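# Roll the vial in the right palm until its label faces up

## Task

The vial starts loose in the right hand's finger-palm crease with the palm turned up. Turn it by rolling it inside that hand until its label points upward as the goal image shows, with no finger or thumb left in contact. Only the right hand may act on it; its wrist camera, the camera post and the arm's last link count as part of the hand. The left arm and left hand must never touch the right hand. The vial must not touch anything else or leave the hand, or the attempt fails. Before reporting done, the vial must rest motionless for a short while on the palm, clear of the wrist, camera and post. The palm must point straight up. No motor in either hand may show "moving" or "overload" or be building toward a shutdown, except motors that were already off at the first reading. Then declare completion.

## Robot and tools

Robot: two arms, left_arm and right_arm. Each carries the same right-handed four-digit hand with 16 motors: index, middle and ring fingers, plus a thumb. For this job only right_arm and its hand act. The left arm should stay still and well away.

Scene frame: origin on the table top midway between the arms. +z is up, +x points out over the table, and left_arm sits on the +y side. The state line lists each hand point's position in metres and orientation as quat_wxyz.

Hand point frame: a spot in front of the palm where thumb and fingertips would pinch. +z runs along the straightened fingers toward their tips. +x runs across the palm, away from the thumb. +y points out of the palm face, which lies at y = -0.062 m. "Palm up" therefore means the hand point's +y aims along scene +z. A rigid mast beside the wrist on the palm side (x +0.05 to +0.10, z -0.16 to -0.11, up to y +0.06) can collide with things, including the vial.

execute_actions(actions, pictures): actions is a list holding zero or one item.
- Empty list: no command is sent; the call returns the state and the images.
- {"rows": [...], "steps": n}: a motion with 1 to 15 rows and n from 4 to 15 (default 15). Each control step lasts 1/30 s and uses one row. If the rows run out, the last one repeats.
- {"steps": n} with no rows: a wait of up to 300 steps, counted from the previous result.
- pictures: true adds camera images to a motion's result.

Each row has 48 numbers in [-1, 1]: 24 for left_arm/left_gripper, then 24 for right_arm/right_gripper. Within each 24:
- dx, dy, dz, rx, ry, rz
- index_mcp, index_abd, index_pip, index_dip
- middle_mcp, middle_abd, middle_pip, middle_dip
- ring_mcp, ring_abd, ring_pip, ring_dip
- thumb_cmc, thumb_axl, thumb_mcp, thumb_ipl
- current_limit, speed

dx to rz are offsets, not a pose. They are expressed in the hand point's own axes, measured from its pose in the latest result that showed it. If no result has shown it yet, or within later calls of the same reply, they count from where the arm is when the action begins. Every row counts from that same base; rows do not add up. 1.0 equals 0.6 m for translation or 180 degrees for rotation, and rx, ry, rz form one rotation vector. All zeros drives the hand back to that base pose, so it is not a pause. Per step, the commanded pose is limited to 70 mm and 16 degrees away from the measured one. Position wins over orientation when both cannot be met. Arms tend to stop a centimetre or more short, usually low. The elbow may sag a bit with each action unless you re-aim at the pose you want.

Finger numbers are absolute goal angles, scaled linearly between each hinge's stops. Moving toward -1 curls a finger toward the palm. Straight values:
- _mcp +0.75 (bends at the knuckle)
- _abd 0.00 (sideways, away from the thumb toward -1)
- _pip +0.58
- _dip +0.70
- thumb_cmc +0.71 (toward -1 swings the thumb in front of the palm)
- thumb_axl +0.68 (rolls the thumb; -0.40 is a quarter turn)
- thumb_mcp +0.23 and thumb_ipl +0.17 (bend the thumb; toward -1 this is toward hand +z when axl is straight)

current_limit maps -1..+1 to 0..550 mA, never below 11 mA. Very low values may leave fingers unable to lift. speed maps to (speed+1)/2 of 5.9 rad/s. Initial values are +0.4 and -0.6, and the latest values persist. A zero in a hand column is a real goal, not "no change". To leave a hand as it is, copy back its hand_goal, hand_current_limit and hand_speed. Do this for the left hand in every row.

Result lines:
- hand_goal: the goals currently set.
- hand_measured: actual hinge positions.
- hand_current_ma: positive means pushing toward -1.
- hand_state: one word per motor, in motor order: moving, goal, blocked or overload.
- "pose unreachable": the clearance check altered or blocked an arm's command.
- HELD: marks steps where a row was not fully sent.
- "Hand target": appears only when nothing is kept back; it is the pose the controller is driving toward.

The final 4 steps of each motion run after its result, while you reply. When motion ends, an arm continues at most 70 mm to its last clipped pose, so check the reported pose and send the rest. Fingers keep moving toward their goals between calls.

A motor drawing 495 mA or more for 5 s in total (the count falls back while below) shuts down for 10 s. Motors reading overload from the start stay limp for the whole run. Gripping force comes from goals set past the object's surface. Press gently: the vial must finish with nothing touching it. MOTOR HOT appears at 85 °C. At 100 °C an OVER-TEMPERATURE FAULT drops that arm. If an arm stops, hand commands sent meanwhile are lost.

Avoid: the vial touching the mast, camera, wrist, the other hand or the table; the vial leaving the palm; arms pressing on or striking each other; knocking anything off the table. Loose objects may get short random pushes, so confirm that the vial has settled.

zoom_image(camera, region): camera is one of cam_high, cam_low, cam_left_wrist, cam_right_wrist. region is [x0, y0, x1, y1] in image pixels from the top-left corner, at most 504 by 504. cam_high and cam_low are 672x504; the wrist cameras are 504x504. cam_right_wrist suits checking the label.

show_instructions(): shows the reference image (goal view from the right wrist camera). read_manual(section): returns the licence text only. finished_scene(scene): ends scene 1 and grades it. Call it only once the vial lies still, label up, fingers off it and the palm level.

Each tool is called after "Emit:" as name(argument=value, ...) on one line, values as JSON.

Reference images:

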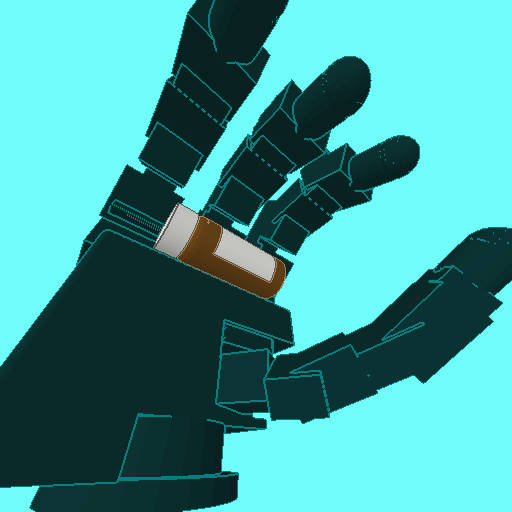

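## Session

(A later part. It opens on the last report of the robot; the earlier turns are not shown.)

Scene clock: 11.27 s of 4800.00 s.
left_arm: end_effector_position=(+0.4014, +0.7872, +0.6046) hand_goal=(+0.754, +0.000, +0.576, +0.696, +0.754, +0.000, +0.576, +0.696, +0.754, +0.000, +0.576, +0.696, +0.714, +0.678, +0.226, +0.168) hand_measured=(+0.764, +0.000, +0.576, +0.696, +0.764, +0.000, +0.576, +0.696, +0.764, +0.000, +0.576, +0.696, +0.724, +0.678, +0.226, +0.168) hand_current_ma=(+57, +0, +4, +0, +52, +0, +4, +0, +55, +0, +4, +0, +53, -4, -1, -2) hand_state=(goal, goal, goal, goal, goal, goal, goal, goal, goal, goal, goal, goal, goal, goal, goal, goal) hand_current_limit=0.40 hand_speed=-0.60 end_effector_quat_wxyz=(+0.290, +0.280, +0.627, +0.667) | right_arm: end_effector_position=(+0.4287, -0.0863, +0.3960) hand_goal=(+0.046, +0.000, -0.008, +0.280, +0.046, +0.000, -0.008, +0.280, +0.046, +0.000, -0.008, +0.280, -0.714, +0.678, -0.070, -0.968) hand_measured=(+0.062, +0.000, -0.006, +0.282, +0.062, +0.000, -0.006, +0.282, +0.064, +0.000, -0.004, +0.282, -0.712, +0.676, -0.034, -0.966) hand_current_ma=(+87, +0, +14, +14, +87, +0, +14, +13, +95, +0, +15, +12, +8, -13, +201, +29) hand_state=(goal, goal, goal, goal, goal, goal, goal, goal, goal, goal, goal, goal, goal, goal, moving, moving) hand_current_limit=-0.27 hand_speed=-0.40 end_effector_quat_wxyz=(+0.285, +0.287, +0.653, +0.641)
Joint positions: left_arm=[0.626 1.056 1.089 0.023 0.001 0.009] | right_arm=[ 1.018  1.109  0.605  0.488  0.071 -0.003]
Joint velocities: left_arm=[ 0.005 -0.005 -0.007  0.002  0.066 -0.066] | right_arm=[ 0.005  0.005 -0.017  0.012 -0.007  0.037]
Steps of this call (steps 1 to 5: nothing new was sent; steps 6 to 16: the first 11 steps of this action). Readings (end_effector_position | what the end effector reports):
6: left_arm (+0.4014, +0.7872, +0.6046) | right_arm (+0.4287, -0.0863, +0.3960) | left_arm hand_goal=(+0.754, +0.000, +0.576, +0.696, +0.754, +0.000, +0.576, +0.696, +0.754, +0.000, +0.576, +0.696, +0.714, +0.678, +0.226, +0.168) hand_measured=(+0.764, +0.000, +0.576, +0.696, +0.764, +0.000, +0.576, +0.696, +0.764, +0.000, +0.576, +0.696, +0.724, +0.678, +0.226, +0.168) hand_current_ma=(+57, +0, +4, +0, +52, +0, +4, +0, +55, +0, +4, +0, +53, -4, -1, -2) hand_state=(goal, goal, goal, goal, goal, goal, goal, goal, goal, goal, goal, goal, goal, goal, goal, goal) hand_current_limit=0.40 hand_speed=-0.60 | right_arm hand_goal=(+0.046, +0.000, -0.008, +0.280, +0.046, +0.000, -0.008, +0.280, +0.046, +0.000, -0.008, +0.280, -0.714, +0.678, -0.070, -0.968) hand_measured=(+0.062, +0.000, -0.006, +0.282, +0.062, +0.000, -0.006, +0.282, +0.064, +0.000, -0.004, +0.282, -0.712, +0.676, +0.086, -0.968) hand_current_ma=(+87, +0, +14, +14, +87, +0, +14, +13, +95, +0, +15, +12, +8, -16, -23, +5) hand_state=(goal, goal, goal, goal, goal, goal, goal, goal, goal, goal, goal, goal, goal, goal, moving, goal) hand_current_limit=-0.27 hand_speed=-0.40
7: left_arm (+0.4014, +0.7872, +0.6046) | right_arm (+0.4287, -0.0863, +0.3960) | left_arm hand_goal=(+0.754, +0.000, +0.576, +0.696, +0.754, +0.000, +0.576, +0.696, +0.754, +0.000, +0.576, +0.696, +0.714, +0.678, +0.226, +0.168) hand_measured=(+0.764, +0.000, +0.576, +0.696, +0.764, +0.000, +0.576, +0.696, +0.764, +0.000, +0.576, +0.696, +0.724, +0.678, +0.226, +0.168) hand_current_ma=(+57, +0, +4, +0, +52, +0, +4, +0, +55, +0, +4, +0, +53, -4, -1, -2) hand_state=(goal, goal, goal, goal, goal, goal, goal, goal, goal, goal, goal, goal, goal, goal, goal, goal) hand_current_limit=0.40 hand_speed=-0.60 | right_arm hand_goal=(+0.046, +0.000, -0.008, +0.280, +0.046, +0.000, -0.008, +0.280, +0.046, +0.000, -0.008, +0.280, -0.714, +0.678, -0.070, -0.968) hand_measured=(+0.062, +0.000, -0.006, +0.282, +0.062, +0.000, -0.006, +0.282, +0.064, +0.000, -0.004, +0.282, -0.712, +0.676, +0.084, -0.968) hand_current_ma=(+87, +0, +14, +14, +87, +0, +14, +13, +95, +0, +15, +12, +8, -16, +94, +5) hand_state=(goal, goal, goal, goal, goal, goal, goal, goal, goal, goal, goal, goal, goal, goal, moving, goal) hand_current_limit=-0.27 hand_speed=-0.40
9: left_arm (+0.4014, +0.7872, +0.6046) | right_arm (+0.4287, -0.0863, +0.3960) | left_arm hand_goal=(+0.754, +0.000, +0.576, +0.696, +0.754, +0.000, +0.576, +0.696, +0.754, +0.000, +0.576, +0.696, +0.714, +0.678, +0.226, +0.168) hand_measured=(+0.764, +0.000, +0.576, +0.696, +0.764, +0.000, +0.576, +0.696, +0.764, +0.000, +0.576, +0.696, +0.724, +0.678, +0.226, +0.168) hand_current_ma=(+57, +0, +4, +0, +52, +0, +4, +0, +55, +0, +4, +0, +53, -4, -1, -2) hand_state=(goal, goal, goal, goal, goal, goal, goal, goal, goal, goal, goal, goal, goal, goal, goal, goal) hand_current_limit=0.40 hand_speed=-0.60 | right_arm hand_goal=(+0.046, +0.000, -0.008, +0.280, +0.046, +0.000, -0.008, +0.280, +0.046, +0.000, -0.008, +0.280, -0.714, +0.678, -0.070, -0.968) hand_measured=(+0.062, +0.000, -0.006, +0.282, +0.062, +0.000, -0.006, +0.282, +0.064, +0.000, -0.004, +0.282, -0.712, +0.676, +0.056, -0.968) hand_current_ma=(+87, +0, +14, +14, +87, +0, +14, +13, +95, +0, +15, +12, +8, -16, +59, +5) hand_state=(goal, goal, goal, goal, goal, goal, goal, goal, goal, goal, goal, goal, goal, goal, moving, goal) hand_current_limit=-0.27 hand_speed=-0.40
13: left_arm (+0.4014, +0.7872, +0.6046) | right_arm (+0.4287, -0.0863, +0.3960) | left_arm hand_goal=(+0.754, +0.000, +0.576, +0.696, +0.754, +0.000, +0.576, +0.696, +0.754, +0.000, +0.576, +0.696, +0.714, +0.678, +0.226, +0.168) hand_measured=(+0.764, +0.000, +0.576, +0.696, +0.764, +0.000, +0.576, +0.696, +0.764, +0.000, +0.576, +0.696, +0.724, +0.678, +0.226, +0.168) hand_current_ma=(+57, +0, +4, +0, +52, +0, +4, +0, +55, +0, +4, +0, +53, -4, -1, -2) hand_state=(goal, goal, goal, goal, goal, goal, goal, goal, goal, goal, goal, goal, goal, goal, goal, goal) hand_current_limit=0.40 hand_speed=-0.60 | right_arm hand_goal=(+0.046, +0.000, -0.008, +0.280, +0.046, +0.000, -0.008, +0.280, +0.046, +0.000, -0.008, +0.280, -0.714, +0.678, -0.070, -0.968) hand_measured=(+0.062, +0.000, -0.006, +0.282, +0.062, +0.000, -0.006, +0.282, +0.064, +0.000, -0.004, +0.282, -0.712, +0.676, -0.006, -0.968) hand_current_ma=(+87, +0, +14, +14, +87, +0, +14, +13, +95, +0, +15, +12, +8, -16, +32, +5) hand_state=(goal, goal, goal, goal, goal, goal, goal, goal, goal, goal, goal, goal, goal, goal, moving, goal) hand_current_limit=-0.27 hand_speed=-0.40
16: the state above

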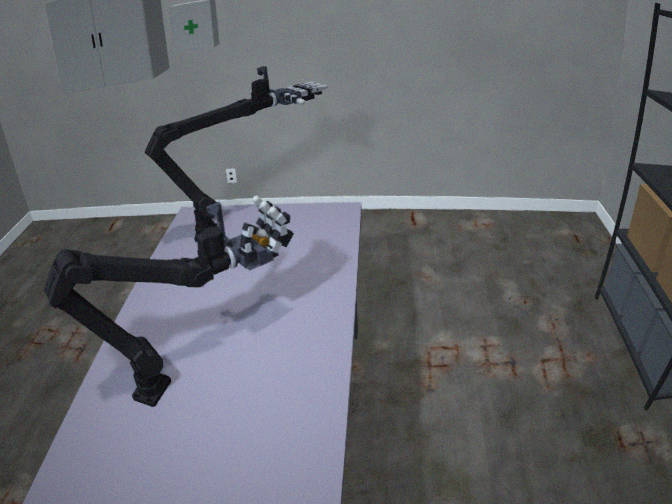

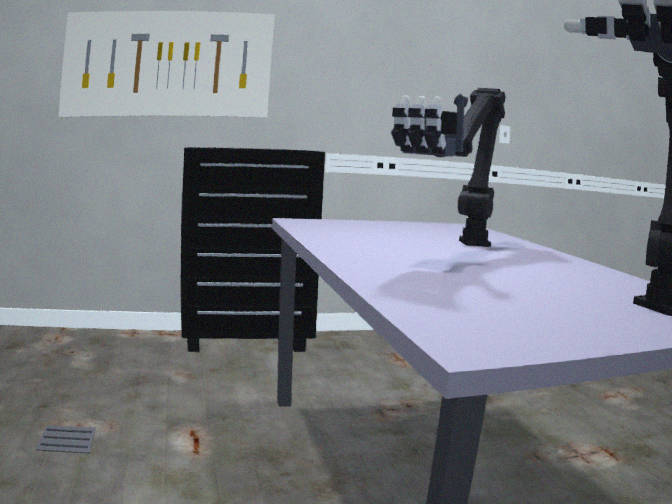

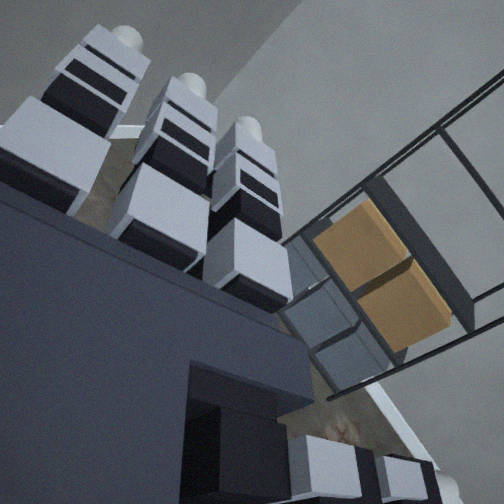

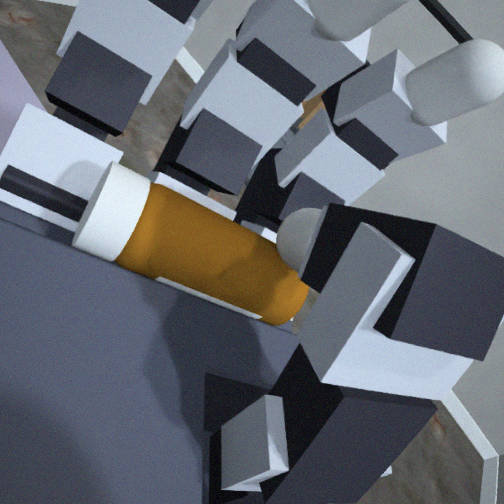

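Emit:
execute_actions(actions=[{"rows": [[0,0.0463,-0.0099,-0.0163,0,0, 0.754,0,0.576,0.696,0.754,0,0.576,0.696,0.754,0,0.576,0.696,0.714,0.678,0.226,0.168,0.4,-0.6, 0,0.0333,0.0025,-0.01235,0.0004,0.001, 0.046,0,-0.008,0.28,0.046,0,-0.008,0.28,0.046,0,-0.008,0.28,-0.714,0.677,-0.30,-0.70,-0.27,-0.4]], "steps": 15}], pictures=false)

Emit:
execute_actions(actions=[{"steps": 9}], pictures=true)

Scene clock: 11.93 s of 4800.00 s.
left_arm: end_effector_position=(+0.4014, +0.7872, +0.6046) hand_goal=(+0.754, +0.000, +0.576, +0.696, +0.754, +0.000, +0.576, +0.696, +0.754, +0.000, +0.576, +0.696, +0.714, +0.678, +0.226, +0.168) hand_measured=(+0.764, +0.000, +0.576, +0.696, +0.764, +0.000, +0.576, +0.696, +0.764, +0.000, +0.576, +0.696, +0.724, +0.678, +0.226, +0.168) hand_current_ma=(+57, +0, +4, +0, +52, +0, +4, +0, +55, +0, +4, +0, +53, -4, -1, -2) hand_state=(goal, goal, goal, goal, goal, goal, goal, goal, goal, goal, goal, goal, goal, goal, goal, goal) hand_current_limit=0.40 hand_speed=-0.60 end_effector_quat_wxyz=(+0.290, +0.280, +0.627, +0.667) | right_arm: end_effector_position=(+0.4287, -0.0863, +0.3960) hand_goal=(+0.046, +0.000, -0.008, +0.280, +0.046, +0.000, -0.008, +0.280, +0.046, +0.000, -0.008, +0.280, -0.714, +0.678, -0.300, -0.700) hand_measured=(+0.062, +0.000, -0.006, +0.282, +0.062, +0.000, -0.006, +0.282, +0.064, +0.000, -0.004, +0.282, -0.712, +0.678, -0.112, -0.822) hand_current_ma=(+87, +0, +14, +14, +87, +0, +14, +13, +95, +0, +15, +12, +8, +0, +79, -15) hand_state=(goal, goal, goal, goal, goal, goal, goal, goal, goal, goal, goal, goal, goal, goal, moving, moving) hand_current_limit=-0.27 hand_speed=-0.40 end_effector_quat_wxyz=(+0.285, +0.287, +0.653, +0.641)
Joint positions: left_arm=[0.626 1.056 1.089 0.023 0.001 0.009] | right_arm=[ 1.018  1.109  0.605  0.488  0.071 -0.003]
Joint velocities: left_arm=[ 0.005 -0.005 -0.002  0.002 -0.022 -0.022] | right_arm=[-0.015  0.015  0.002 -0.007 -0.007 -0.051]
Off your previous action's commanded pose (left_arm): 0.028 m, 3 deg at its last step (step 4 of this call).
Off your previous action's commanded pose (right_arm): 0.020 m, 2 deg at its last step (step 4 of this call).
Steps of this call (steps 1 to 4: the last 4 steps of your previous action; steps 5 to 9: nothing new was sent; steps 10 to 20: the first 11 steps of this action). Readings (end_effector_position | what the end effector reports):
10: left_arm (+0.4014, +0.7872, +0.6046) | right_arm (+0.4287, -0.0863, +0.3960) | left_arm hand_goal=(+0.754, +0.000, +0.576, +0.696, +0.754, +0.000, +0.576, +0.696, +0.754, +0.000, +0.576, +0.696, +0.714, +0.678, +0.226, +0.168) hand_measured=(+0.764, +0.000, +0.576, +0.696, +0.764, +0.000, +0.576, +0.696, +0.764, +0.000, +0.576, +0.696, +0.724, +0.678, +0.226, +0.168) hand_current_ma=(+57, +0, +4, +0, +52, +0, +4, +0, +55, +0, +4, +0, +53, -4, -1, -2) hand_state=(goal, goal, goal, goal, goal, goal, goal, goal, goal, goal, goal, goal, goal, goal, goal, goal) hand_current_limit=0.40 hand_speed=-0.60 | right_arm hand_goal=(+0.046, +0.000, -0.008, +0.280, +0.046, +0.000, -0.008, +0.280, +0.046, +0.000, -0.008, +0.280, -0.714, +0.678, -0.300, -0.700) hand_measured=(+0.062, +0.000, -0.006, +0.282, +0.062, +0.000, -0.006, +0.282, +0.064, +0.000, -0.004, +0.282, -0.712, +0.676, -0.034, -0.964) hand_current_ma=(+87, +0, +14, +14, +87, +0, +14, +13, +95, +0, +15, +12, +8, -13, +201, +28) hand_state=(goal, goal, goal, goal, goal, goal, goal, goal, goal, goal, goal, goal, goal, goal, moving, moving) hand_current_limit=-0.27 hand_speed=-0.40
11: left_arm (+0.4014, +0.7872, +0.6046) | right_arm (+0.4287, -0.0863, +0.3960) | left_arm hand_goal=(+0.754, +0.000, +0.576, +0.696, +0.754, +0.000, +0.576, +0.696, +0.754, +0.000, +0.576, +0.696, +0.714, +0.678, +0.226, +0.168) hand_measured=(+0.764, +0.000, +0.576, +0.696, +0.764, +0.000, +0.576, +0.696, +0.764, +0.000, +0.576, +0.696, +0.724, +0.678, +0.226, +0.168) hand_current_ma=(+57, +0, +4, +0, +52, +0, +4, +0, +55, +0, +4, +0, +53, -4, -1, -2) hand_state=(goal, goal, goal, goal, goal, goal, goal, goal, goal, goal, goal, goal, goal, goal, goal, goal) hand_current_limit=0.40 hand_speed=-0.60 | right_arm hand_goal=(+0.046, +0.000, -0.008, +0.280, +0.046, +0.000, -0.008, +0.280, +0.046, +0.000, -0.008, +0.280, -0.714, +0.678, -0.300, -0.700) hand_measured=(+0.062, +0.000, -0.006, +0.282, +0.062, +0.000, -0.006, +0.282, +0.064, +0.000, -0.004, +0.282, -0.712, +0.676, -0.034, -0.962) hand_current_ma=(+87, +0, +14, +14, +87, +0, +14, +13, +95, +0, +15, +12, +8, -13, +182, -83) hand_state=(goal, goal, goal, goal, goal, goal, goal, goal, goal, goal, goal, goal, goal, goal, moving, moving) hand_current_limit=-0.27 hand_speed=-0.40
13: left_arm (+0.4014, +0.7872, +0.6046) | right_arm (+0.4287, -0.0863, +0.3960) | left_arm hand_goal=(+0.754, +0.000, +0.576, +0.696, +0.754, +0.000, +0.576, +0.696, +0.754, +0.000, +0.576, +0.696, +0.714, +0.678, +0.226, +0.168) hand_measured=(+0.764, +0.000, +0.576, +0.696, +0.764, +0.000, +0.576, +0.696, +0.764, +0.000, +0.576, +0.696, +0.724, +0.678, +0.226, +0.168) hand_current_ma=(+57, +0, +4, +0, +52, +0, +4, +0, +55, +0, +4, +0, +53, -4, -1, -2) hand_state=(goal, goal, goal, goal, goal, goal, goal, goal, goal, goal, goal, goal, goal, goal, goal, goal) hand_current_limit=0.40 hand_speed=-0.60 | right_arm hand_goal=(+0.046, +0.000, -0.008, +0.280, +0.046, +0.000, -0.008, +0.280, +0.046, +0.000, -0.008, +0.280, -0.714, +0.678, -0.300, -0.700) hand_measured=(+0.062, +0.000, -0.006, +0.282, +0.062, +0.000, -0.006, +0.282, +0.064, +0.000, -0.004, +0.282, -0.712, +0.676, -0.048, -0.932) hand_current_ma=(+87, +0, +14, +14, +87, +0, +14, +13, +95, +0, +15, +12, +8, -8, +114, -60) hand_state=(goal, goal, goal, goal, goal, goal, goal, goal, goal, goal, goal, goal, goal, goal, moving, moving) hand_current_limit=-0.27 hand_speed=-0.40
17: left_arm (+0.4014, +0.7872, +0.6046) | right_arm (+0.4287, -0.0863, +0.3960) | left_arm hand_goal=(+0.754, +0.000, +0.576, +0.696, +0.754, +0.000, +0.576, +0.696, +0.754, +0.000, +0.576, +0.696, +0.714, +0.678, +0.226, +0.168) hand_measured=(+0.764, +0.000, +0.576, +0.696, +0.764, +0.000, +0.576, +0.696, +0.764, +0.000, +0.576, +0.696, +0.724, +0.678, +0.226, +0.168) hand_current_ma=(+57, +0, +4, +0, +52, +0, +4, +0, +55, +0, +4, +0, +53, -4, -1, -2) hand_state=(goal, goal, goal, goal, goal, goal, goal, goal, goal, goal, goal, goal, goal, goal, goal, goal) hand_current_limit=0.40 hand_speed=-0.60 | right_arm hand_goal=(+0.046, +0.000, -0.008, +0.280, +0.046, +0.000, -0.008, +0.280, +0.046, +0.000, -0.008, +0.280, -0.714, +0.678, -0.300, -0.700) hand_measured=(+0.062, +0.000, -0.006, +0.282, +0.062, +0.000, -0.006, +0.282, +0.064, +0.000, -0.004, +0.282, -0.712, +0.678, -0.084, -0.870) hand_current_ma=(+87, +0, +14, +14, +87, +0, +14, +13, +95, +0, +15, +12, +8, -2, +97, -32) hand_state=(goal, goal, goal, goal, goal, goal, goal, goal, goal, goal, goal, goal, goal, goal, moving, moving) hand_current_limit=-0.27 hand_speed=-0.40
20: the state above

Scene clock: 12.23 s of 4800.00 s.
left_arm: end_effector_position=(+0.4014, +0.7872, +0.6046) hand_goal=(+0.754, +0.000, +0.576, +0.696, +0.754, +0.000, +0.576, +0.696, +0.754, +0.000, +0.576, +0.696, +0.714, +0.678, +0.226, +0.168) hand_measured=(+0.764, +0.000, +0.576, +0.696, +0.764, +0.000, +0.576, +0.696, +0.764, +0.000, +0.576, +0.696, +0.724, +0.678, +0.226, +0.168) hand_current_ma=(+57, +0, +4, +0, +52, +0, +4, +0, +55, +0, +4, +0, +53, -4, -1, -2) hand_state=(goal, goal, goal, goal, goal, goal, goal, goal, goal, goal, goal, goal, goal, goal, goal, goal) hand_current_limit=0.40 hand_speed=-0.60 end_effector_quat_wxyz=(+0.290, +0.280, +0.627, +0.667) | right_arm: end_effector_position=(+0.4287, -0.0863, +0.3960) hand_goal=(+0.046, +0.000, -0.008, +0.280, +0.046, +0.000, -0.008, +0.280, +0.046, +0.000, -0.008, +0.280, -0.714, +0.678, -0.300, -0.700) hand_measured=(+0.062, +0.000, -0.006, +0.282, +0.062, +0.000, -0.006, +0.282, +0.064, +0.000, -0.004, +0.282, -0.712, +0.678, -0.212, -0.700) hand_current_ma=(+87, +0, +14, +14, +87, +0, +14, +13, +95, +0, +15, +12, +8, +0, +159, +33) hand_state=(goal, goal, goal, goal, goal, goal, goal, goal, goal, goal, goal, goal, goal, goal, moving, moving) hand_current_limit=-0.27 hand_speed=-0.40 end_effector_quat_wxyz=(+0.285, +0.287, +0.653, +0.641)
Joint positions: left_arm=[0.626 1.056 1.089 0.023 0.001 0.009] | right_arm=[ 1.018  1.109  0.605  0.488  0.071 -0.003]
Joint velocities: left_arm=[-0.005 -0.005 -0.002 -0.012  0.007 -0.007] | right_arm=[-0.005  0.005 -0.002  0.002 -0.022  0.022]
Hand target (left_arm): +0.395, +0.782, +0.631; +0.296, +0.272, +0.610, +0.682
Hand target (right_arm): +0.430, -0.086, +0.416; +0.289, +0.282, +0.640, +0.654
Off the commanded pose (left_arm): 0.028 m, 3 deg.
Off the commanded pose (right_arm): 0.020 m, 2 deg.
Kept back: nothing.
Steps of this call (steps 1 to 4: the last 4 steps of your previous action; steps 5 to 9: nothing new was sent). Readings (end_effector_position | what the end effector reports):
1: left_arm (+0.4014, +0.7872, +0.6046) | right_arm (+0.4287, -0.0863, +0.3960) | left_arm hand_goal=(+0.754, +0.000, +0.576, +0.696, +0.754, +0.000, +0.576, +0.696, +0.754, +0.000, +0.576, +0.696, +0.714, +0.678, +0.226, +0.168) hand_measured=(+0.764, +0.000, +0.576, +0.696, +0.764, +0.000, +0.576, +0.696, +0.764, +0.000, +0.576, +0.696, +0.724, +0.678, +0.226, +0.168) hand_current_ma=(+57, +0, +4, +0, +52, +0, +4, +0, +55, +0, +4, +0, +53, -4, -1, -2) hand_state=(goal, goal, goal, goal, goal, goal, goal, goal, goal, goal, goal, goal, goal, goal, goal, goal) hand_current_limit=0.40 hand_speed=-0.60 | right_arm hand_goal=(+0.046, +0.000, -0.008, +0.280, +0.046, +0.000, -0.008, +0.280, +0.046, +0.000, -0.008, +0.280, -0.714, +0.678, -0.300, -0.700) hand_measured=(+0.062, +0.000, -0.006, +0.282, +0.062, +0.000, -0.006, +0.282, +0.064, +0.000, -0.004, +0.282, -0.712, +0.678, -0.122, -0.806) hand_current_ma=(+87, +0, +14, +14, +87, +0, +14, +13, +95, +0, +15, +12, +8, +0, +85, -24) hand_state=(goal, goal, goal, goal, goal, goal, goal, goal, goal, goal, goal, goal, goal, goal, moving, moving) hand_current_limit=-0.27 hand_speed=-0.40
2: left_arm (+0.4014, +0.7872, +0.6046) | right_arm (+0.4287, -0.0863, +0.3960) | left_arm hand_goal=(+0.754, +0.000, +0.576, +0.696, +0.754, +0.000, +0.576, +0.696, +0.754, +0.000, +0.576, +0.696, +0.714, +0.678, +0.226, +0.168) hand_measured=(+0.764, +0.000, +0.576, +0.696, +0.764, +0.000, +0.576, +0.696, +0.764, +0.000, +0.576, +0.696, +0.724, +0.678, +0.226, +0.168) hand_current_ma=(+57, +0, +4, +0, +52, +0, +4, +0, +55, +0, +4, +0, +53, -4, -1, -2) hand_state=(goal, goal, goal, goal, goal, goal, goal, goal, goal, goal, goal, goal, goal, goal, goal, goal) hand_current_limit=0.40 hand_speed=-0.60 | right_arm hand_goal=(+0.046, +0.000, -0.008, +0.280, +0.046, +0.000, -0.008, +0.280, +0.046, +0.000, -0.008, +0.280, -0.714, +0.678, -0.300, -0.700) hand_measured=(+0.062, +0.000, -0.006, +0.282, +0.062, +0.000, -0.006, +0.282, +0.064, +0.000, -0.004, +0.282, -0.712, +0.678, -0.134, -0.792) hand_current_ma=(+87, +0, +14, +14, +87, +0, +14, +13, +95, +0, +15, +12, +8, +0, +60, -30) hand_state=(goal, goal, goal, goal, goal, goal, goal, goal, goal, goal, goal, goal, goal, goal, moving, moving) hand_current_limit=-0.27 hand_speed=-0.40
4: left_arm (+0.4014, +0.7872, +0.6046) | right_arm (+0.4287, -0.0863, +0.3960) | left_arm hand_goal=(+0.754, +0.000, +0.576, +0.696, +0.754, +0.000, +0.576, +0.696, +0.754, +0.000, +0.576, +0.696, +0.714, +0.678, +0.226, +0.168) hand_measured=(+0.764, +0.000, +0.576, +0.696, +0.764, +0.000, +0.576, +0.696, +0.764, +0.000, +0.576, +0.696, +0.724, +0.678, +0.226, +0.168) hand_current_ma=(+57, +0, +4, +0, +52, +0, +4, +0, +55, +0, +4, +0, +53, -4, -1, -2) hand_state=(goal, goal, goal, goal, goal, goal, goal, goal, goal, goal, goal, goal, goal, goal, goal, goal) hand_current_limit=0.40 hand_speed=-0.60 | right_arm hand_goal=(+0.046, +0.000, -0.008, +0.280, +0.046, +0.000, -0.008, +0.280, +0.046, +0.000, -0.008, +0.280, -0.714, +0.678, -0.300, -0.700) hand_measured=(+0.062, +0.000, -0.006, +0.282, +0.062, +0.000, -0.006, +0.282, +0.064, +0.000, -0.004, +0.282, -0.712, +0.678, -0.158, -0.762) hand_current_ma=(+87, +0, +14, +14, +87, +0, +14, +13, +95, +0, +15, +12, +8, +0, +54, -31) hand_state=(goal, goal, goal, goal, goal, goal, goal, goal, goal, goal, goal, goal, goal, goal, moving, moving) hand_current_limit=-0.27 hand_speed=-0.40
8: left_arm (+0.4014, +0.7872, +0.6046) | right_arm (+0.4287, -0.0863, +0.3960) | left_arm hand_goal=(+0.754, +0.000, +0.576, +0.696, +0.754, +0.000, +0.576, +0.696, +0.754, +0.000, +0.576, +0.696, +0.714, +0.678, +0.226, +0.168) hand_measured=(+0.764, +0.000, +0.576, +0.696, +0.764, +0.000, +0.576, +0.696, +0.764, +0.000, +0.576, +0.696, +0.724, +0.678, +0.226, +0.168) hand_current_ma=(+57, +0, +4, +0, +52, +0, +4, +0, +55, +0, +4, +0, +53, -4, -1, -2) hand_state=(goal, goal, goal, goal, goal, goal, goal, goal, goal, goal, goal, goal, goal, goal, goal, goal) hand_current_limit=0.40 hand_speed=-0.60 | right_arm hand_goal=(+0.046, +0.000, -0.008, +0.280, +0.046, +0.000, -0.008, +0.280, +0.046, +0.000, -0.008, +0.280, -0.714, +0.678, -0.300, -0.700) hand_measured=(+0.062, +0.000, -0.006, +0.282, +0.062, +0.000, -0.006, +0.282, +0.064, +0.000, -0.004, +0.282, -0.712, +0.678, -0.206, -0.706) hand_current_ma=(+87, +0, +14, +14, +87, +0, +14, +13, +95, +0, +15, +12, +8, +0, +88, +22) hand_state=(goal, goal, goal, goal, goal, goal, goal, goal, goal, goal, goal, goal, goal, goal, moving, moving) hand_current_limit=-0.27 hand_speed=-0.40
9: the state above

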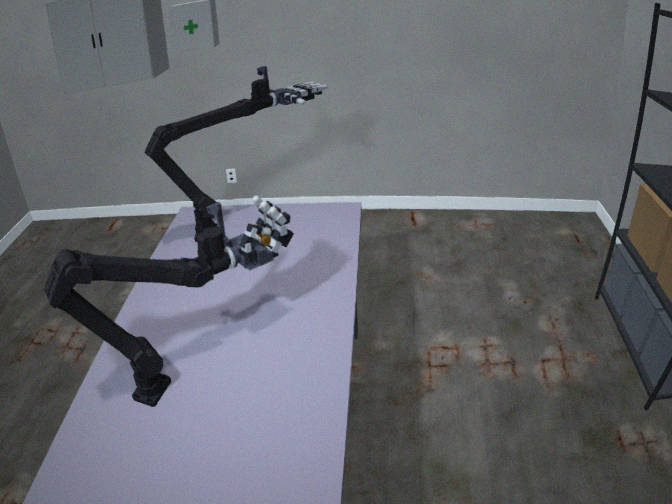

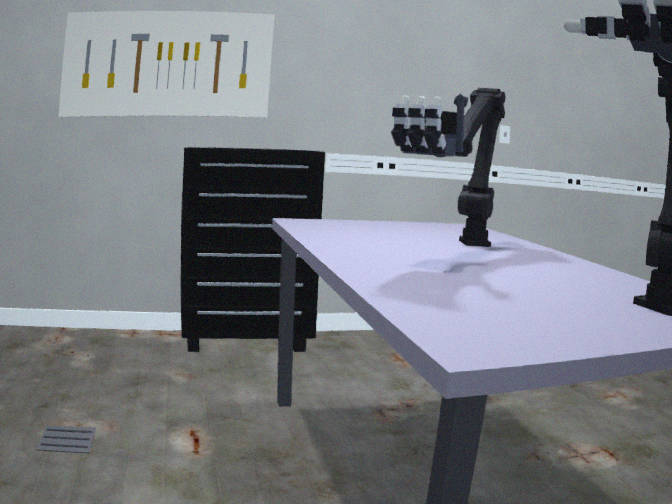

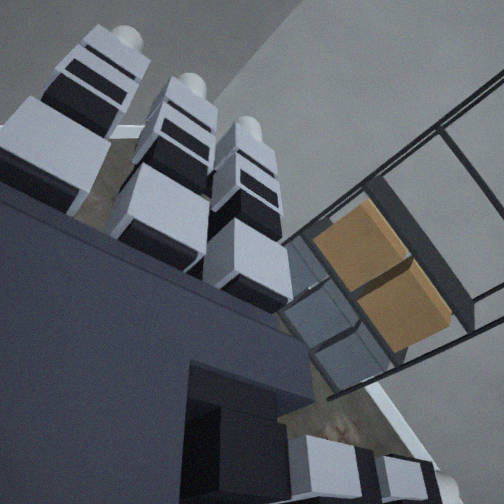

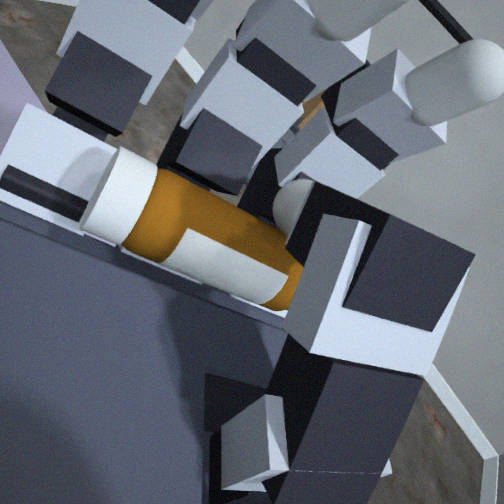

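Emit:
execute_actions(actions=[])

Scene clock: 43.33 s of 4800.00 s.
left_arm: end_effector_position=(+0.4014, +0.7872, +0.6046) hand_goal=(+0.754, +0.000, +0.576, +0.696, +0.754, +0.000, +0.576, +0.696, +0.754, +0.000, +0.576, +0.696, +0.714, +0.678, +0.226, +0.168) hand_measured=(+0.764, +0.000, +0.576, +0.696, +0.764, +0.000, +0.576, +0.696, +0.764, +0.000, +0.576, +0.696, +0.724, +0.678, +0.226, +0.168) hand_current_ma=(+57, +0, +4, +0, +52, +0, +4, +0, +55, +0, +4, +0, +53, -4, -1, -2) hand_state=(goal, goal, goal, goal, goal, goal, goal, goal, goal, goal, goal, goal, goal, goal, goal, goal) hand_current_limit=0.40 hand_speed=-0.60 end_effector_quat_wxyz=(+0.290, +0.280, +0.627, +0.667) | right_arm: end_effector_position=(+0.4287, -0.0863, +0.3960) hand_goal=(+0.046, +0.000, -0.008, +0.280, +0.046, +0.000, -0.008, +0.280, +0.046, +0.000, -0.008, +0.280, -0.714, +0.678, -0.300, -0.700) hand_measured=(+0.062, +0.000, -0.006, +0.282, +0.062, +0.000, -0.006, +0.282, +0.064, +0.000, -0.004, +0.282, -0.712, +0.678, -0.218, -0.694) hand_current_ma=(+87, +0, +14, +14, +87, +0, +14, +13, +95, +0, +15, +12, +8, +0, +201, +43) hand_state=(goal, goal, goal, goal, goal, goal, goal, goal, goal, goal, goal, goal, goal, goal, blocked, goal) hand_current_limit=-0.27 hand_speed=-0.40 end_effector_quat_wxyz=(+0.285, +0.287, +0.653, +0.641)
Joint positions: left_arm=[0.626 1.056 1.089 0.023 0.001 0.009] | right_arm=[ 1.018  1.109  0.605  0.488  0.071 -0.003]
Joint velocities: left_arm=[ 0.005  0.005  0.022 -0.012  0.007  0.022] | right_arm=[-0.005 -0.015  0.007  0.027  0.037 -0.066]
Hand target (left_arm): +0.395, +0.782, +0.631; +0.296, +0.272, +0.610, +0.682
Hand target (right_arm): +0.430, -0.086, +0.416; +0.289, +0.282, +0.640, +0.654
Off the commanded pose (left_arm): 0.028 m, 3 deg.
Off the commanded pose (right_arm): 0.020 m, 2 deg.
Kept back: nothing.
Steps of this call (steps 1 to 90: nothing new was sent; then 28.10 s passed at rest). Readings (end_effector_position | what the end effector reports):
1: left_arm (+0.4014, +0.7872, +0.6046) | right_arm (+0.4287, -0.0863, +0.3960) | left_arm hand_goal=(+0.754, +0.000, +0.576, +0.696, +0.754, +0.000, +0.576, +0.696, +0.754, +0.000, +0.576, +0.696, +0.714, +0.678, +0.226, +0.168) hand_measured=(+0.764, +0.000, +0.576, +0.696, +0.764, +0.000, +0.576, +0.696, +0.764, +0.000, +0.576, +0.696, +0.724, +0.678, +0.226, +0.168) hand_current_ma=(+57, +0, +4, +0, +52, +0, +4, +0, +55, +0, +4, +0, +53, -4, -1, -2) hand_state=(goal, goal, goal, goal, goal, goal, goal, goal, goal, goal, goal, goal, goal, goal, goal, goal) hand_current_limit=0.40 hand_speed=-0.60 | right_arm hand_goal=(+0.046, +0.000, -0.008, +0.280, +0.046, +0.000, -0.008, +0.280, +0.046, +0.000, -0.008, +0.280, -0.714, +0.678, -0.300, -0.700) hand_measured=(+0.062, +0.000, -0.006, +0.282, +0.062, +0.000, -0.006, +0.282, +0.064, +0.000, -0.004, +0.282, -0.712, +0.678, -0.216, -0.698) hand_current_ma=(+87, +0, +14, +14, +87, +0, +14, +13, +95, +0, +15, +12, +8, +0, +188, +42) hand_state=(goal, goal, goal, goal, goal, goal, goal, goal, goal, goal, goal, goal, goal, goal, moving, moving) hand_current_limit=-0.27 hand_speed=-0.40
2: left_arm (+0.4014, +0.7872, +0.6046) | right_arm (+0.4287, -0.0863, +0.3960) | left_arm hand_goal=(+0.754, +0.000, +0.576, +0.696, +0.754, +0.000, +0.576, +0.696, +0.754, +0.000, +0.576, +0.696, +0.714, +0.678, +0.226, +0.168) hand_measured=(+0.764, +0.000, +0.576, +0.696, +0.764, +0.000, +0.576, +0.696, +0.764, +0.000, +0.576, +0.696, +0.724, +0.678, +0.226, +0.168) hand_current_ma=(+57, +0, +4, +0, +52, +0, +4, +0, +55, +0, +4, +0, +53, -4, -1, -2) hand_state=(goal, goal, goal, goal, goal, goal, goal, goal, goal, goal, goal, goal, goal, goal, goal, goal) hand_current_limit=0.40 hand_speed=-0.60 | right_arm hand_goal=(+0.046, +0.000, -0.008, +0.280, +0.046, +0.000, -0.008, +0.280, +0.046, +0.000, -0.008, +0.280, -0.714, +0.678, -0.300, -0.700) hand_measured=(+0.062, +0.000, -0.006, +0.282, +0.062, +0.000, -0.006, +0.282, +0.064, +0.000, -0.004, +0.282, -0.712, +0.678, -0.218, -0.696) hand_current_ma=(+87, +0, +14, +14, +87, +0, +14, +13, +95, +0, +15, +12, +8, +0, +197, +44) hand_state=(goal, goal, goal, goal, goal, goal, goal, goal, goal, goal, goal, goal, goal, goal, moving, moving) hand_current_limit=-0.27 hand_speed=-0.40
4: left_arm (+0.4014, +0.7872, +0.6046) | right_arm (+0.4287, -0.0863, +0.3960) | left_arm hand_goal=(+0.754, +0.000, +0.576, +0.696, +0.754, +0.000, +0.576, +0.696, +0.754, +0.000, +0.576, +0.696, +0.714, +0.678, +0.226, +0.168) hand_measured=(+0.764, +0.000, +0.576, +0.696, +0.764, +0.000, +0.576, +0.696, +0.764, +0.000, +0.576, +0.696, +0.724, +0.678, +0.226, +0.168) hand_current_ma=(+57, +0, +4, +0, +52, +0, +4, +0, +55, +0, +4, +0, +53, -4, -1, -2) hand_state=(goal, goal, goal, goal, goal, goal, goal, goal, goal, goal, goal, goal, goal, goal, goal, goal) hand_current_limit=0.40 hand_speed=-0.60 | right_arm hand_goal=(+0.046, +0.000, -0.008, +0.280, +0.046, +0.000, -0.008, +0.280, +0.046, +0.000, -0.008, +0.280, -0.714, +0.678, -0.300, -0.700) hand_measured=(+0.062, +0.000, -0.006, +0.282, +0.062, +0.000, -0.006, +0.282, +0.064, +0.000, -0.004, +0.282, -0.712, +0.678, -0.218, -0.694) hand_current_ma=(+87, +0, +14, +14, +87, +0, +14, +13, +95, +0, +15, +12, +8, +0, +200, +44) hand_state=(goal, goal, goal, goal, goal, goal, goal, goal, goal, goal, goal, goal, goal, goal, blocked, goal) hand_current_limit=-0.27 hand_speed=-0.40
8: left_arm (+0.4014, +0.7872, +0.6046) | right_arm (+0.4287, -0.0863, +0.3960) | left_arm hand_goal=(+0.754, +0.000, +0.576, +0.696, +0.754, +0.000, +0.576, +0.696, +0.754, +0.000, +0.576, +0.696, +0.714, +0.678, +0.226, +0.168) hand_measured=(+0.764, +0.000, +0.576, +0.696, +0.764, +0.000, +0.576, +0.696, +0.764, +0.000, +0.576, +0.696, +0.724, +0.678, +0.226, +0.168) hand_current_ma=(+57, +0, +4, +0, +52, +0, +4, +0, +55, +0, +4, +0, +53, -4, -1, -2) hand_state=(goal, goal, goal, goal, goal, goal, goal, goal, goal, goal, goal, goal, goal, goal, goal, goal) hand_current_limit=0.40 hand_speed=-0.60 | right_arm hand_goal=(+0.046, +0.000, -0.008, +0.280, +0.046, +0.000, -0.008, +0.280, +0.046, +0.000, -0.008, +0.280, -0.714, +0.678, -0.300, -0.700) hand_measured=(+0.062, +0.000, -0.006, +0.282, +0.062, +0.000, -0.006, +0.282, +0.064, +0.000, -0.004, +0.282, -0.712, +0.678, -0.218, -0.694) hand_current_ma=(+87, +0, +14, +14, +87, +0, +14, +13, +95, +0, +15, +12, +8, +0, +201, +43) hand_state=(goal, goal, goal, goal, goal, goal, goal, goal, goal, goal, goal, goal, goal, goal, blocked, goal) hand_current_limit=-0.27 hand_speed=-0.40
90: the state above

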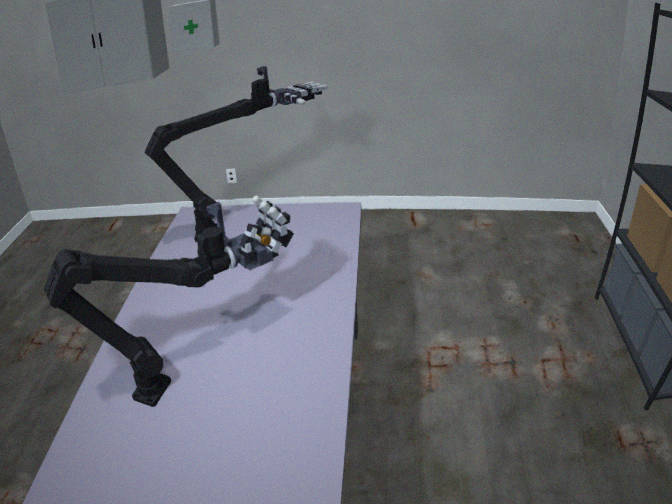

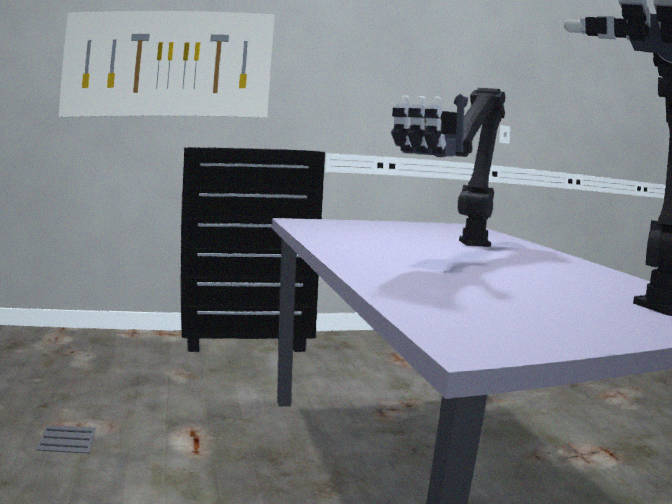

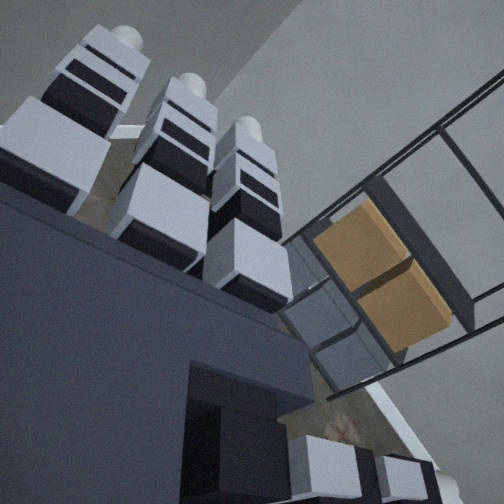

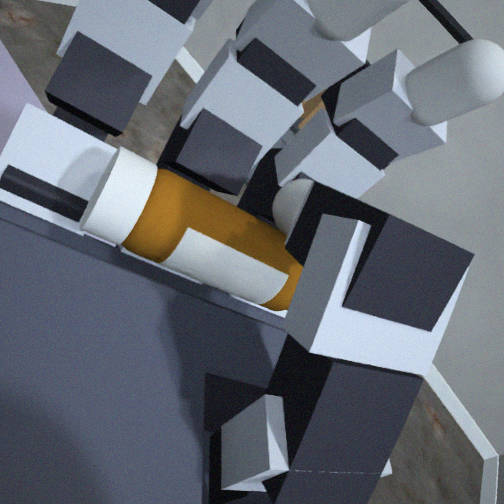

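Emit:
zoom_image(camera="cam_right_wrist", region=[40, 130, 360, 360])

Region (40, 130, 360, 360) of cam_right_wrist's 504x504 image, scaled by 1.575, with more detail than that image has; it fills the top 362 rows of this view, and the rest is white.

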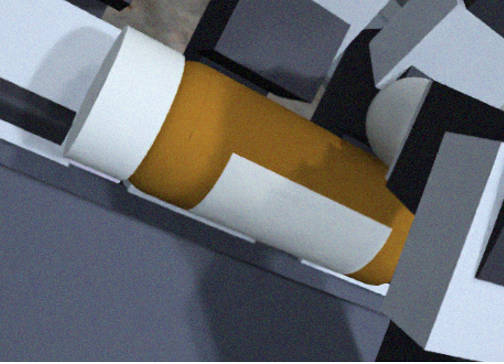

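Emit:
execute_actions(actions=[{"rows": [[0,0.0463,-0.0099,-0.0163,0,0, 0.754,0,0.576,0.696,0.754,0,0.576,0.696,0.754,0,0.576,0.696,0.714,0.678,0.226,0.168,0.4,-0.6, 0,0.0333,0.0025,-0.01235,0.0004,0.001, 0.046,0,-0.008,0.28,-0.21,0,0.15,0.28,0.046,0,-0.008,0.28,-0.714,0.677,-0.33,-0.70,-0.27,-0.4]], "steps": 15}], pictures=false)

Emit:
execute_actions(actions=[{"steps": 8}], pictures=true)

Scene clock: 51.80 s of 4800.00 s.
left_arm: end_effector_position=(+0.4014, +0.7872, +0.6046) hand_goal=(+0.754, +0.000, +0.576, +0.696, +0.754, +0.000, +0.576, +0.696, +0.754, +0.000, +0.576, +0.696, +0.714, +0.678, +0.226, +0.168) hand_measured=(+0.764, +0.000, +0.576, +0.696, +0.764, +0.000, +0.576, +0.696, +0.764, +0.000, +0.576, +0.696, +0.724, +0.678, +0.226, +0.168) hand_current_ma=(+57, +0, +4, +0, +52, +0, +4, +0, +55, +0, +4, +0, +53, -4, -1, -2) hand_state=(goal, goal, goal, goal, goal, goal, goal, goal, goal, goal, goal, goal, goal, goal, goal, goal) hand_current_limit=0.40 hand_speed=-0.60 end_effector_quat_wxyz=(+0.290, +0.280, +0.627, +0.667) | right_arm: end_effector_position=(+0.4287, -0.0863, +0.3960) hand_goal=(+0.046, +0.000, -0.008, +0.280, -0.210, +0.000, +0.150, +0.280, +0.046, +0.000, -0.008, +0.280, -0.714, +0.678, -0.330, -0.700) hand_measured=(+0.062, +0.000, -0.006, +0.282, -0.034, +0.000, +0.146, +0.282, +0.064, +0.000, -0.004, +0.282, -0.712, +0.678, -0.226, -0.694) hand_current_ma=(+87, +0, +14, +14, +99, +0, -7, +13, +95, +0, +15, +12, +6, -3, +184, +45) hand_state=(goal, goal, goal, goal, moving, goal, moving, goal, goal, goal, goal, goal, goal, goal, moving, goal) hand_current_limit=-0.27 hand_speed=-0.40 end_effector_quat_wxyz=(+0.285, +0.287, +0.653, +0.641)
Joint positions: left_arm=[0.626 1.056 1.089 0.023 0.001 0.009] | right_arm=[ 1.018  1.109  0.605  0.488  0.071 -0.003]
Joint velocities: left_arm=[-0.005 -0.005  0.002 -0.007 -0.007  0.007] | right_arm=[-0.015  0.005  0.007  0.007 -0.007  0.066]
Steps of this call (steps 1 to 90: nothing new was sent; then 5.10 s passed at rest; steps 91 to 101: the first 11 steps of this action). Readings (end_effector_position | what the end effector reports):
91: left_arm (+0.4014, +0.7872, +0.6046) | right_arm (+0.4287, -0.0863, +0.3960) | left_arm hand_goal=(+0.754, +0.000, +0.576, +0.696, +0.754, +0.000, +0.576, +0.696, +0.754, +0.000, +0.576, +0.696, +0.714, +0.678, +0.226, +0.168) hand_measured=(+0.764, +0.000, +0.576, +0.696, +0.764, +0.000, +0.576, +0.696, +0.764, +0.000, +0.576, +0.696, +0.724, +0.678, +0.226, +0.168) hand_current_ma=(+57, +0, +4, +0, +52, +0, +4, +0, +55, +0, +4, +0, +53, -4, -1, -2) hand_state=(goal, goal, goal, goal, goal, goal, goal, goal, goal, goal, goal, goal, goal, goal, goal, goal) hand_current_limit=0.40 hand_speed=-0.60 | right_arm hand_goal=(+0.046, +0.000, -0.008, +0.280, -0.210, +0.000, +0.150, +0.280, +0.046, +0.000, -0.008, +0.280, -0.714, +0.678, -0.330, -0.700) hand_measured=(+0.062, +0.000, -0.006, +0.282, +0.062, +0.000, -0.006, +0.282, +0.064, +0.000, -0.004, +0.282, -0.712, +0.678, -0.218, -0.694) hand_current_ma=(+87, +0, +14, +14, +87, +0, +14, +13, +95, +0, +15, +12, +8, +0, +201, +43) hand_state=(goal, goal, goal, goal, moving, goal, moving, goal, goal, goal, goal, goal, goal, goal, moving, goal) hand_current_limit=-0.27 hand_speed=-0.40
92: left_arm (+0.4014, +0.7872, +0.6046) | right_arm (+0.4287, -0.0863, +0.3960) | left_arm hand_goal=(+0.754, +0.000, +0.576, +0.696, +0.754, +0.000, +0.576, +0.696, +0.754, +0.000, +0.576, +0.696, +0.714, +0.678, +0.226, +0.168) hand_measured=(+0.764, +0.000, +0.576, +0.696, +0.764, +0.000, +0.576, +0.696, +0.764, +0.000, +0.576, +0.696, +0.724, +0.678, +0.226, +0.168) hand_current_ma=(+57, +0, +4, +0, +52, +0, +4, +0, +55, +0, +4, +0, +53, -4, -1, -2) hand_state=(goal, goal, goal, goal, goal, goal, goal, goal, goal, goal, goal, goal, goal, goal, goal, goal) hand_current_limit=0.40 hand_speed=-0.60 | right_arm hand_goal=(+0.046, +0.000, -0.008, +0.280, -0.210, +0.000, +0.150, +0.280, +0.046, +0.000, -0.008, +0.280, -0.714, +0.678, -0.330, -0.700) hand_measured=(+0.062, +0.000, -0.006, +0.282, +0.060, +0.000, -0.002, +0.282, +0.064, +0.000, -0.004, +0.282, -0.712, +0.678, -0.218, -0.694) hand_current_ma=(+87, +0, +14, +14, +149, +0, -103, +13, +95, +0, +15, +12, +8, +0, +201, +43) hand_state=(goal, goal, goal, goal, moving, goal, moving, goal, goal, goal, goal, goal, goal, goal, blocked, goal) hand_current_limit=-0.27 hand_speed=-0.40
94: left_arm (+0.4014, +0.7872, +0.6046) | right_arm (+0.4287, -0.0863, +0.3960) | left_arm hand_goal=(+0.754, +0.000, +0.576, +0.696, +0.754, +0.000, +0.576, +0.696, +0.754, +0.000, +0.576, +0.696, +0.714, +0.678, +0.226, +0.168) hand_measured=(+0.764, +0.000, +0.576, +0.696, +0.764, +0.000, +0.576, +0.696, +0.764, +0.000, +0.576, +0.696, +0.724, +0.678, +0.226, +0.168) hand_current_ma=(+57, +0, +4, +0, +52, +0, +4, +0, +55, +0, +4, +0, +53, -4, -1, -2) hand_state=(goal, goal, goal, goal, goal, goal, goal, goal, goal, goal, goal, goal, goal, goal, goal, goal) hand_current_limit=0.40 hand_speed=-0.60 | right_arm hand_goal=(+0.046, +0.000, -0.008, +0.280, -0.210, +0.000, +0.150, +0.280, +0.046, +0.000, -0.008, +0.280, -0.714, +0.678, -0.330, -0.700) hand_measured=(+0.062, +0.000, -0.006, +0.282, +0.042, +0.000, +0.032, +0.282, +0.064, +0.000, -0.004, +0.282, -0.712, +0.678, -0.220, -0.694) hand_current_ma=(+87, +0, +14, +14, +125, +0, -71, +13, +95, +0, +15, +12, +8, +0, +194, +44) hand_state=(goal, goal, goal, goal, moving, goal, moving, goal, goal, goal, goal, goal, goal, goal, blocked, goal) hand_current_limit=-0.27 hand_speed=-0.40
98: left_arm (+0.4014, +0.7872, +0.6046) | right_arm (+0.4287, -0.0863, +0.3960) | left_arm hand_goal=(+0.754, +0.000, +0.576, +0.696, +0.754, +0.000, +0.576, +0.696, +0.754, +0.000, +0.576, +0.696, +0.714, +0.678, +0.226, +0.168) hand_measured=(+0.764, +0.000, +0.576, +0.696, +0.764, +0.000, +0.576, +0.696, +0.764, +0.000, +0.576, +0.696, +0.724, +0.678, +0.226, +0.168) hand_current_ma=(+57, +0, +4, +0, +52, +0, +4, +0, +55, +0, +4, +0, +53, -4, -1, -2) hand_state=(goal, goal, goal, goal, goal, goal, goal, goal, goal, goal, goal, goal, goal, goal, goal, goal) hand_current_limit=0.40 hand_speed=-0.60 | right_arm hand_goal=(+0.046, +0.000, -0.008, +0.280, -0.210, +0.000, +0.150, +0.280, +0.046, +0.000, -0.008, +0.280, -0.714, +0.678, -0.330, -0.700) hand_measured=(+0.062, +0.000, -0.006, +0.282, -0.002, +0.000, +0.110, +0.282, +0.064, +0.000, -0.004, +0.282, -0.712, +0.678, -0.224, -0.694) hand_current_ma=(+87, +0, +14, +14, +107, +0, -48, +13, +95, +0, +15, +12, +6, -3, +192, +45) hand_state=(goal, goal, goal, goal, moving, goal, moving, goal, goal, goal, goal, goal, goal, goal, moving, goal) hand_current_limit=-0.27 hand_speed=-0.40
101: the state above

Scene clock: 52.07 s of 4800.00 s.
left_arm: end_effector_position=(+0.4014, +0.7872, +0.6046) hand_goal=(+0.754, +0.000, +0.576, +0.696, +0.754, +0.000, +0.576, +0.696, +0.754, +0.000, +0.576, +0.696, +0.714, +0.678, +0.226, +0.168) hand_measured=(+0.764, +0.000, +0.576, +0.696, +0.764, +0.000, +0.576, +0.696, +0.764, +0.000, +0.576, +0.696, +0.724, +0.678, +0.226, +0.168) hand_current_ma=(+57, +0, +4, +0, +52, +0, +4, +0, +55, +0, +4, +0, +53, -4, -1, -2) hand_state=(goal, goal, goal, goal, goal, goal, goal, goal, goal, goal, goal, goal, goal, goal, goal, goal) hand_current_limit=0.40 hand_speed=-0.60 end_effector_quat_wxyz=(+0.290, +0.280, +0.627, +0.667) | right_arm: end_effector_position=(+0.4287, -0.0863, +0.3960) hand_goal=(+0.046, +0.000, -0.008, +0.280, -0.210, +0.000, +0.150, +0.280, +0.046, +0.000, -0.008, +0.280, -0.714, +0.678, -0.330, -0.700) hand_measured=(+0.062, +0.000, -0.006, +0.282, -0.128, +0.000, +0.148, +0.282, +0.064, +0.000, -0.004, +0.282, -0.712, +0.678, -0.268, -0.694) hand_current_ma=(+87, +0, +14, +14, +88, +0, -13, +13, +95, +0, +15, +12, +6, -1, +201, +40) hand_state=(goal, goal, goal, goal, moving, goal, goal, goal, goal, goal, goal, goal, goal, goal, moving, moving) hand_current_limit=-0.27 hand_speed=-0.40 end_effector_quat_wxyz=(+0.285, +0.287, +0.653, +0.641)
Joint positions: left_arm=[0.626 1.056 1.089 0.023 0.001 0.009] | right_arm=[ 1.018  1.109  0.605  0.488  0.071 -0.003]
Joint velocities: left_arm=[-0.015 -0.005 -0.002 -0.017 -0.022 -0.11 ] | right_arm=[-0.005  0.015  0.002  0.017  0.007 -0.081]
Hand target (left_arm): +0.395, +0.782, +0.631; +0.296, +0.272, +0.610, +0.682
Hand target (right_arm): +0.430, -0.086, +0.416; +0.289, +0.282, +0.640, +0.654
Off the commanded pose (left_arm): 0.028 m, 3 deg.
Off the commanded pose (right_arm): 0.020 m, 2 deg.
Kept back: nothing.
Steps of this call (steps 1 to 4: the last 4 steps of your previous action; steps 5 to 8: nothing new was sent). Readings (end_effector_position | what the end effector reports):
1: left_arm (+0.4014, +0.7872, +0.6046) | right_arm (+0.4287, -0.0863, +0.3960) | left_arm hand_goal=(+0.754, +0.000, +0.576, +0.696, +0.754, +0.000, +0.576, +0.696, +0.754, +0.000, +0.576, +0.696, +0.714, +0.678, +0.226, +0.168) hand_measured=(+0.764, +0.000, +0.576, +0.696, +0.764, +0.000, +0.576, +0.696, +0.764, +0.000, +0.576, +0.696, +0.724, +0.678, +0.226, +0.168) hand_current_ma=(+57, +0, +4, +0, +52, +0, +4, +0, +55, +0, +4, +0, +53, -4, -1, -2) hand_state=(goal, goal, goal, goal, goal, goal, goal, goal, goal, goal, goal, goal, goal, goal, goal, goal) hand_current_limit=0.40 hand_speed=-0.60 | right_arm hand_goal=(+0.046, +0.000, -0.008, +0.280, -0.210, +0.000, +0.150, +0.280, +0.046, +0.000, -0.008, +0.280, -0.714, +0.678, -0.330, -0.700) hand_measured=(+0.062, +0.000, -0.006, +0.282, -0.044, +0.000, +0.148, +0.282, +0.064, +0.000, -0.004, +0.282, -0.712, +0.678, -0.228, -0.694) hand_current_ma=(+87, +0, +14, +14, +105, +0, -11, +13, +95, +0, +15, +12, +6, -3, +185, +45) hand_state=(goal, goal, goal, goal, moving, goal, moving, goal, goal, goal, goal, goal, goal, goal, moving, goal) hand_current_limit=-0.27 hand_speed=-0.40
2: left_arm (+0.4014, +0.7872, +0.6046) | right_arm (+0.4287, -0.0863, +0.3960) | left_arm hand_goal=(+0.754, +0.000, +0.576, +0.696, +0.754, +0.000, +0.576, +0.696, +0.754, +0.000, +0.576, +0.696, +0.714, +0.678, +0.226, +0.168) hand_measured=(+0.764, +0.000, +0.576, +0.696, +0.764, +0.000, +0.576, +0.696, +0.764, +0.000, +0.576, +0.696, +0.724, +0.678, +0.226, +0.168) hand_current_ma=(+57, +0, +4, +0, +52, +0, +4, +0, +55, +0, +4, +0, +53, -4, -1, -2) hand_state=(goal, goal, goal, goal, goal, goal, goal, goal, goal, goal, goal, goal, goal, goal, goal, goal) hand_current_limit=0.40 hand_speed=-0.60 | right_arm hand_goal=(+0.046, +0.000, -0.008, +0.280, -0.210, +0.000, +0.150, +0.280, +0.046, +0.000, -0.008, +0.280, -0.714, +0.678, -0.330, -0.700) hand_measured=(+0.062, +0.000, -0.006, +0.282, -0.056, +0.000, +0.148, +0.282, +0.064, +0.000, -0.004, +0.282, -0.712, +0.678, -0.232, -0.694) hand_current_ma=(+87, +0, +14, +14, +96, +0, -12, +13, +95, +0, +15, +12, +6, -3, +139, +45) hand_state=(goal, goal, goal, goal, moving, goal, goal, goal, goal, goal, goal, goal, goal, goal, moving, goal) hand_current_limit=-0.27 hand_speed=-0.40
4: left_arm (+0.4014, +0.7872, +0.6046) | right_arm (+0.4287, -0.0863, +0.3960) | left_arm hand_goal=(+0.754, +0.000, +0.576, +0.696, +0.754, +0.000, +0.576, +0.696, +0.754, +0.000, +0.576, +0.696, +0.714, +0.678, +0.226, +0.168) hand_measured=(+0.764, +0.000, +0.576, +0.696, +0.764, +0.000, +0.576, +0.696, +0.764, +0.000, +0.576, +0.696, +0.724, +0.678, +0.226, +0.168) hand_current_ma=(+57, +0, +4, +0, +52, +0, +4, +0, +55, +0, +4, +0, +53, -4, -1, -2) hand_state=(goal, goal, goal, goal, goal, goal, goal, goal, goal, goal, goal, goal, goal, goal, goal, goal) hand_current_limit=0.40 hand_speed=-0.60 | right_arm hand_goal=(+0.046, +0.000, -0.008, +0.280, -0.210, +0.000, +0.150, +0.280, +0.046, +0.000, -0.008, +0.280, -0.714, +0.678, -0.330, -0.700) hand_measured=(+0.062, +0.000, -0.006, +0.282, -0.078, +0.000, +0.148, +0.282, +0.064, +0.000, -0.004, +0.282, -0.712, +0.678, -0.240, -0.694) hand_current_ma=(+87, +0, +14, +14, +94, +0, -13, +13, +95, +0, +15, +12, +6, -3, +146, +45) hand_state=(goal, goal, goal, goal, moving, goal, goal, goal, goal, goal, goal, goal, goal, goal, moving, goal) hand_current_limit=-0.27 hand_speed=-0.40
8: the state above

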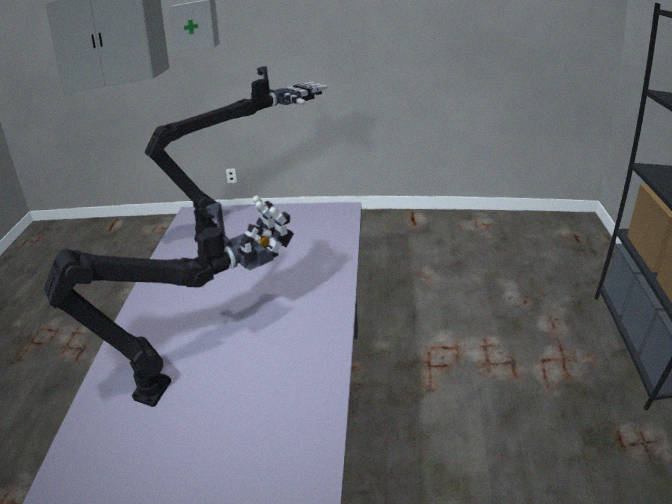

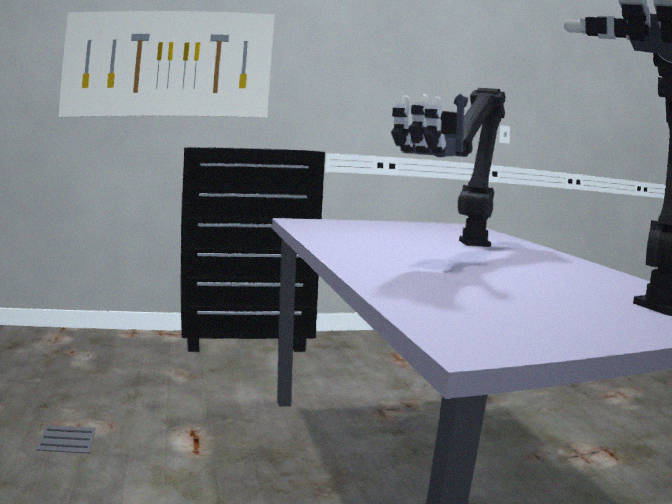

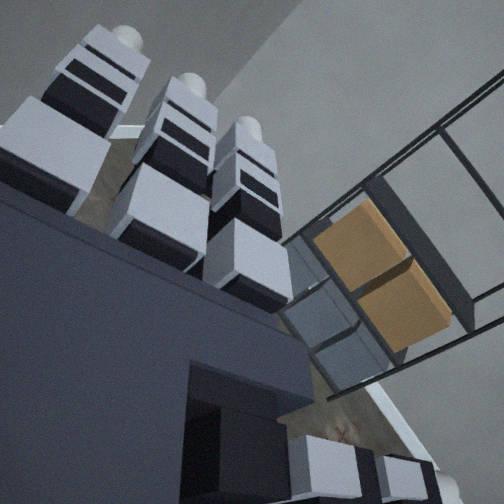

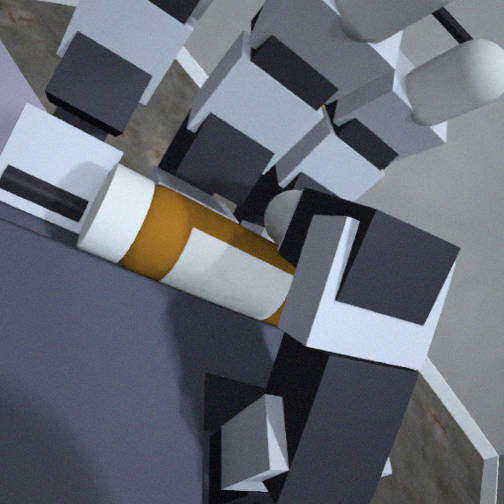

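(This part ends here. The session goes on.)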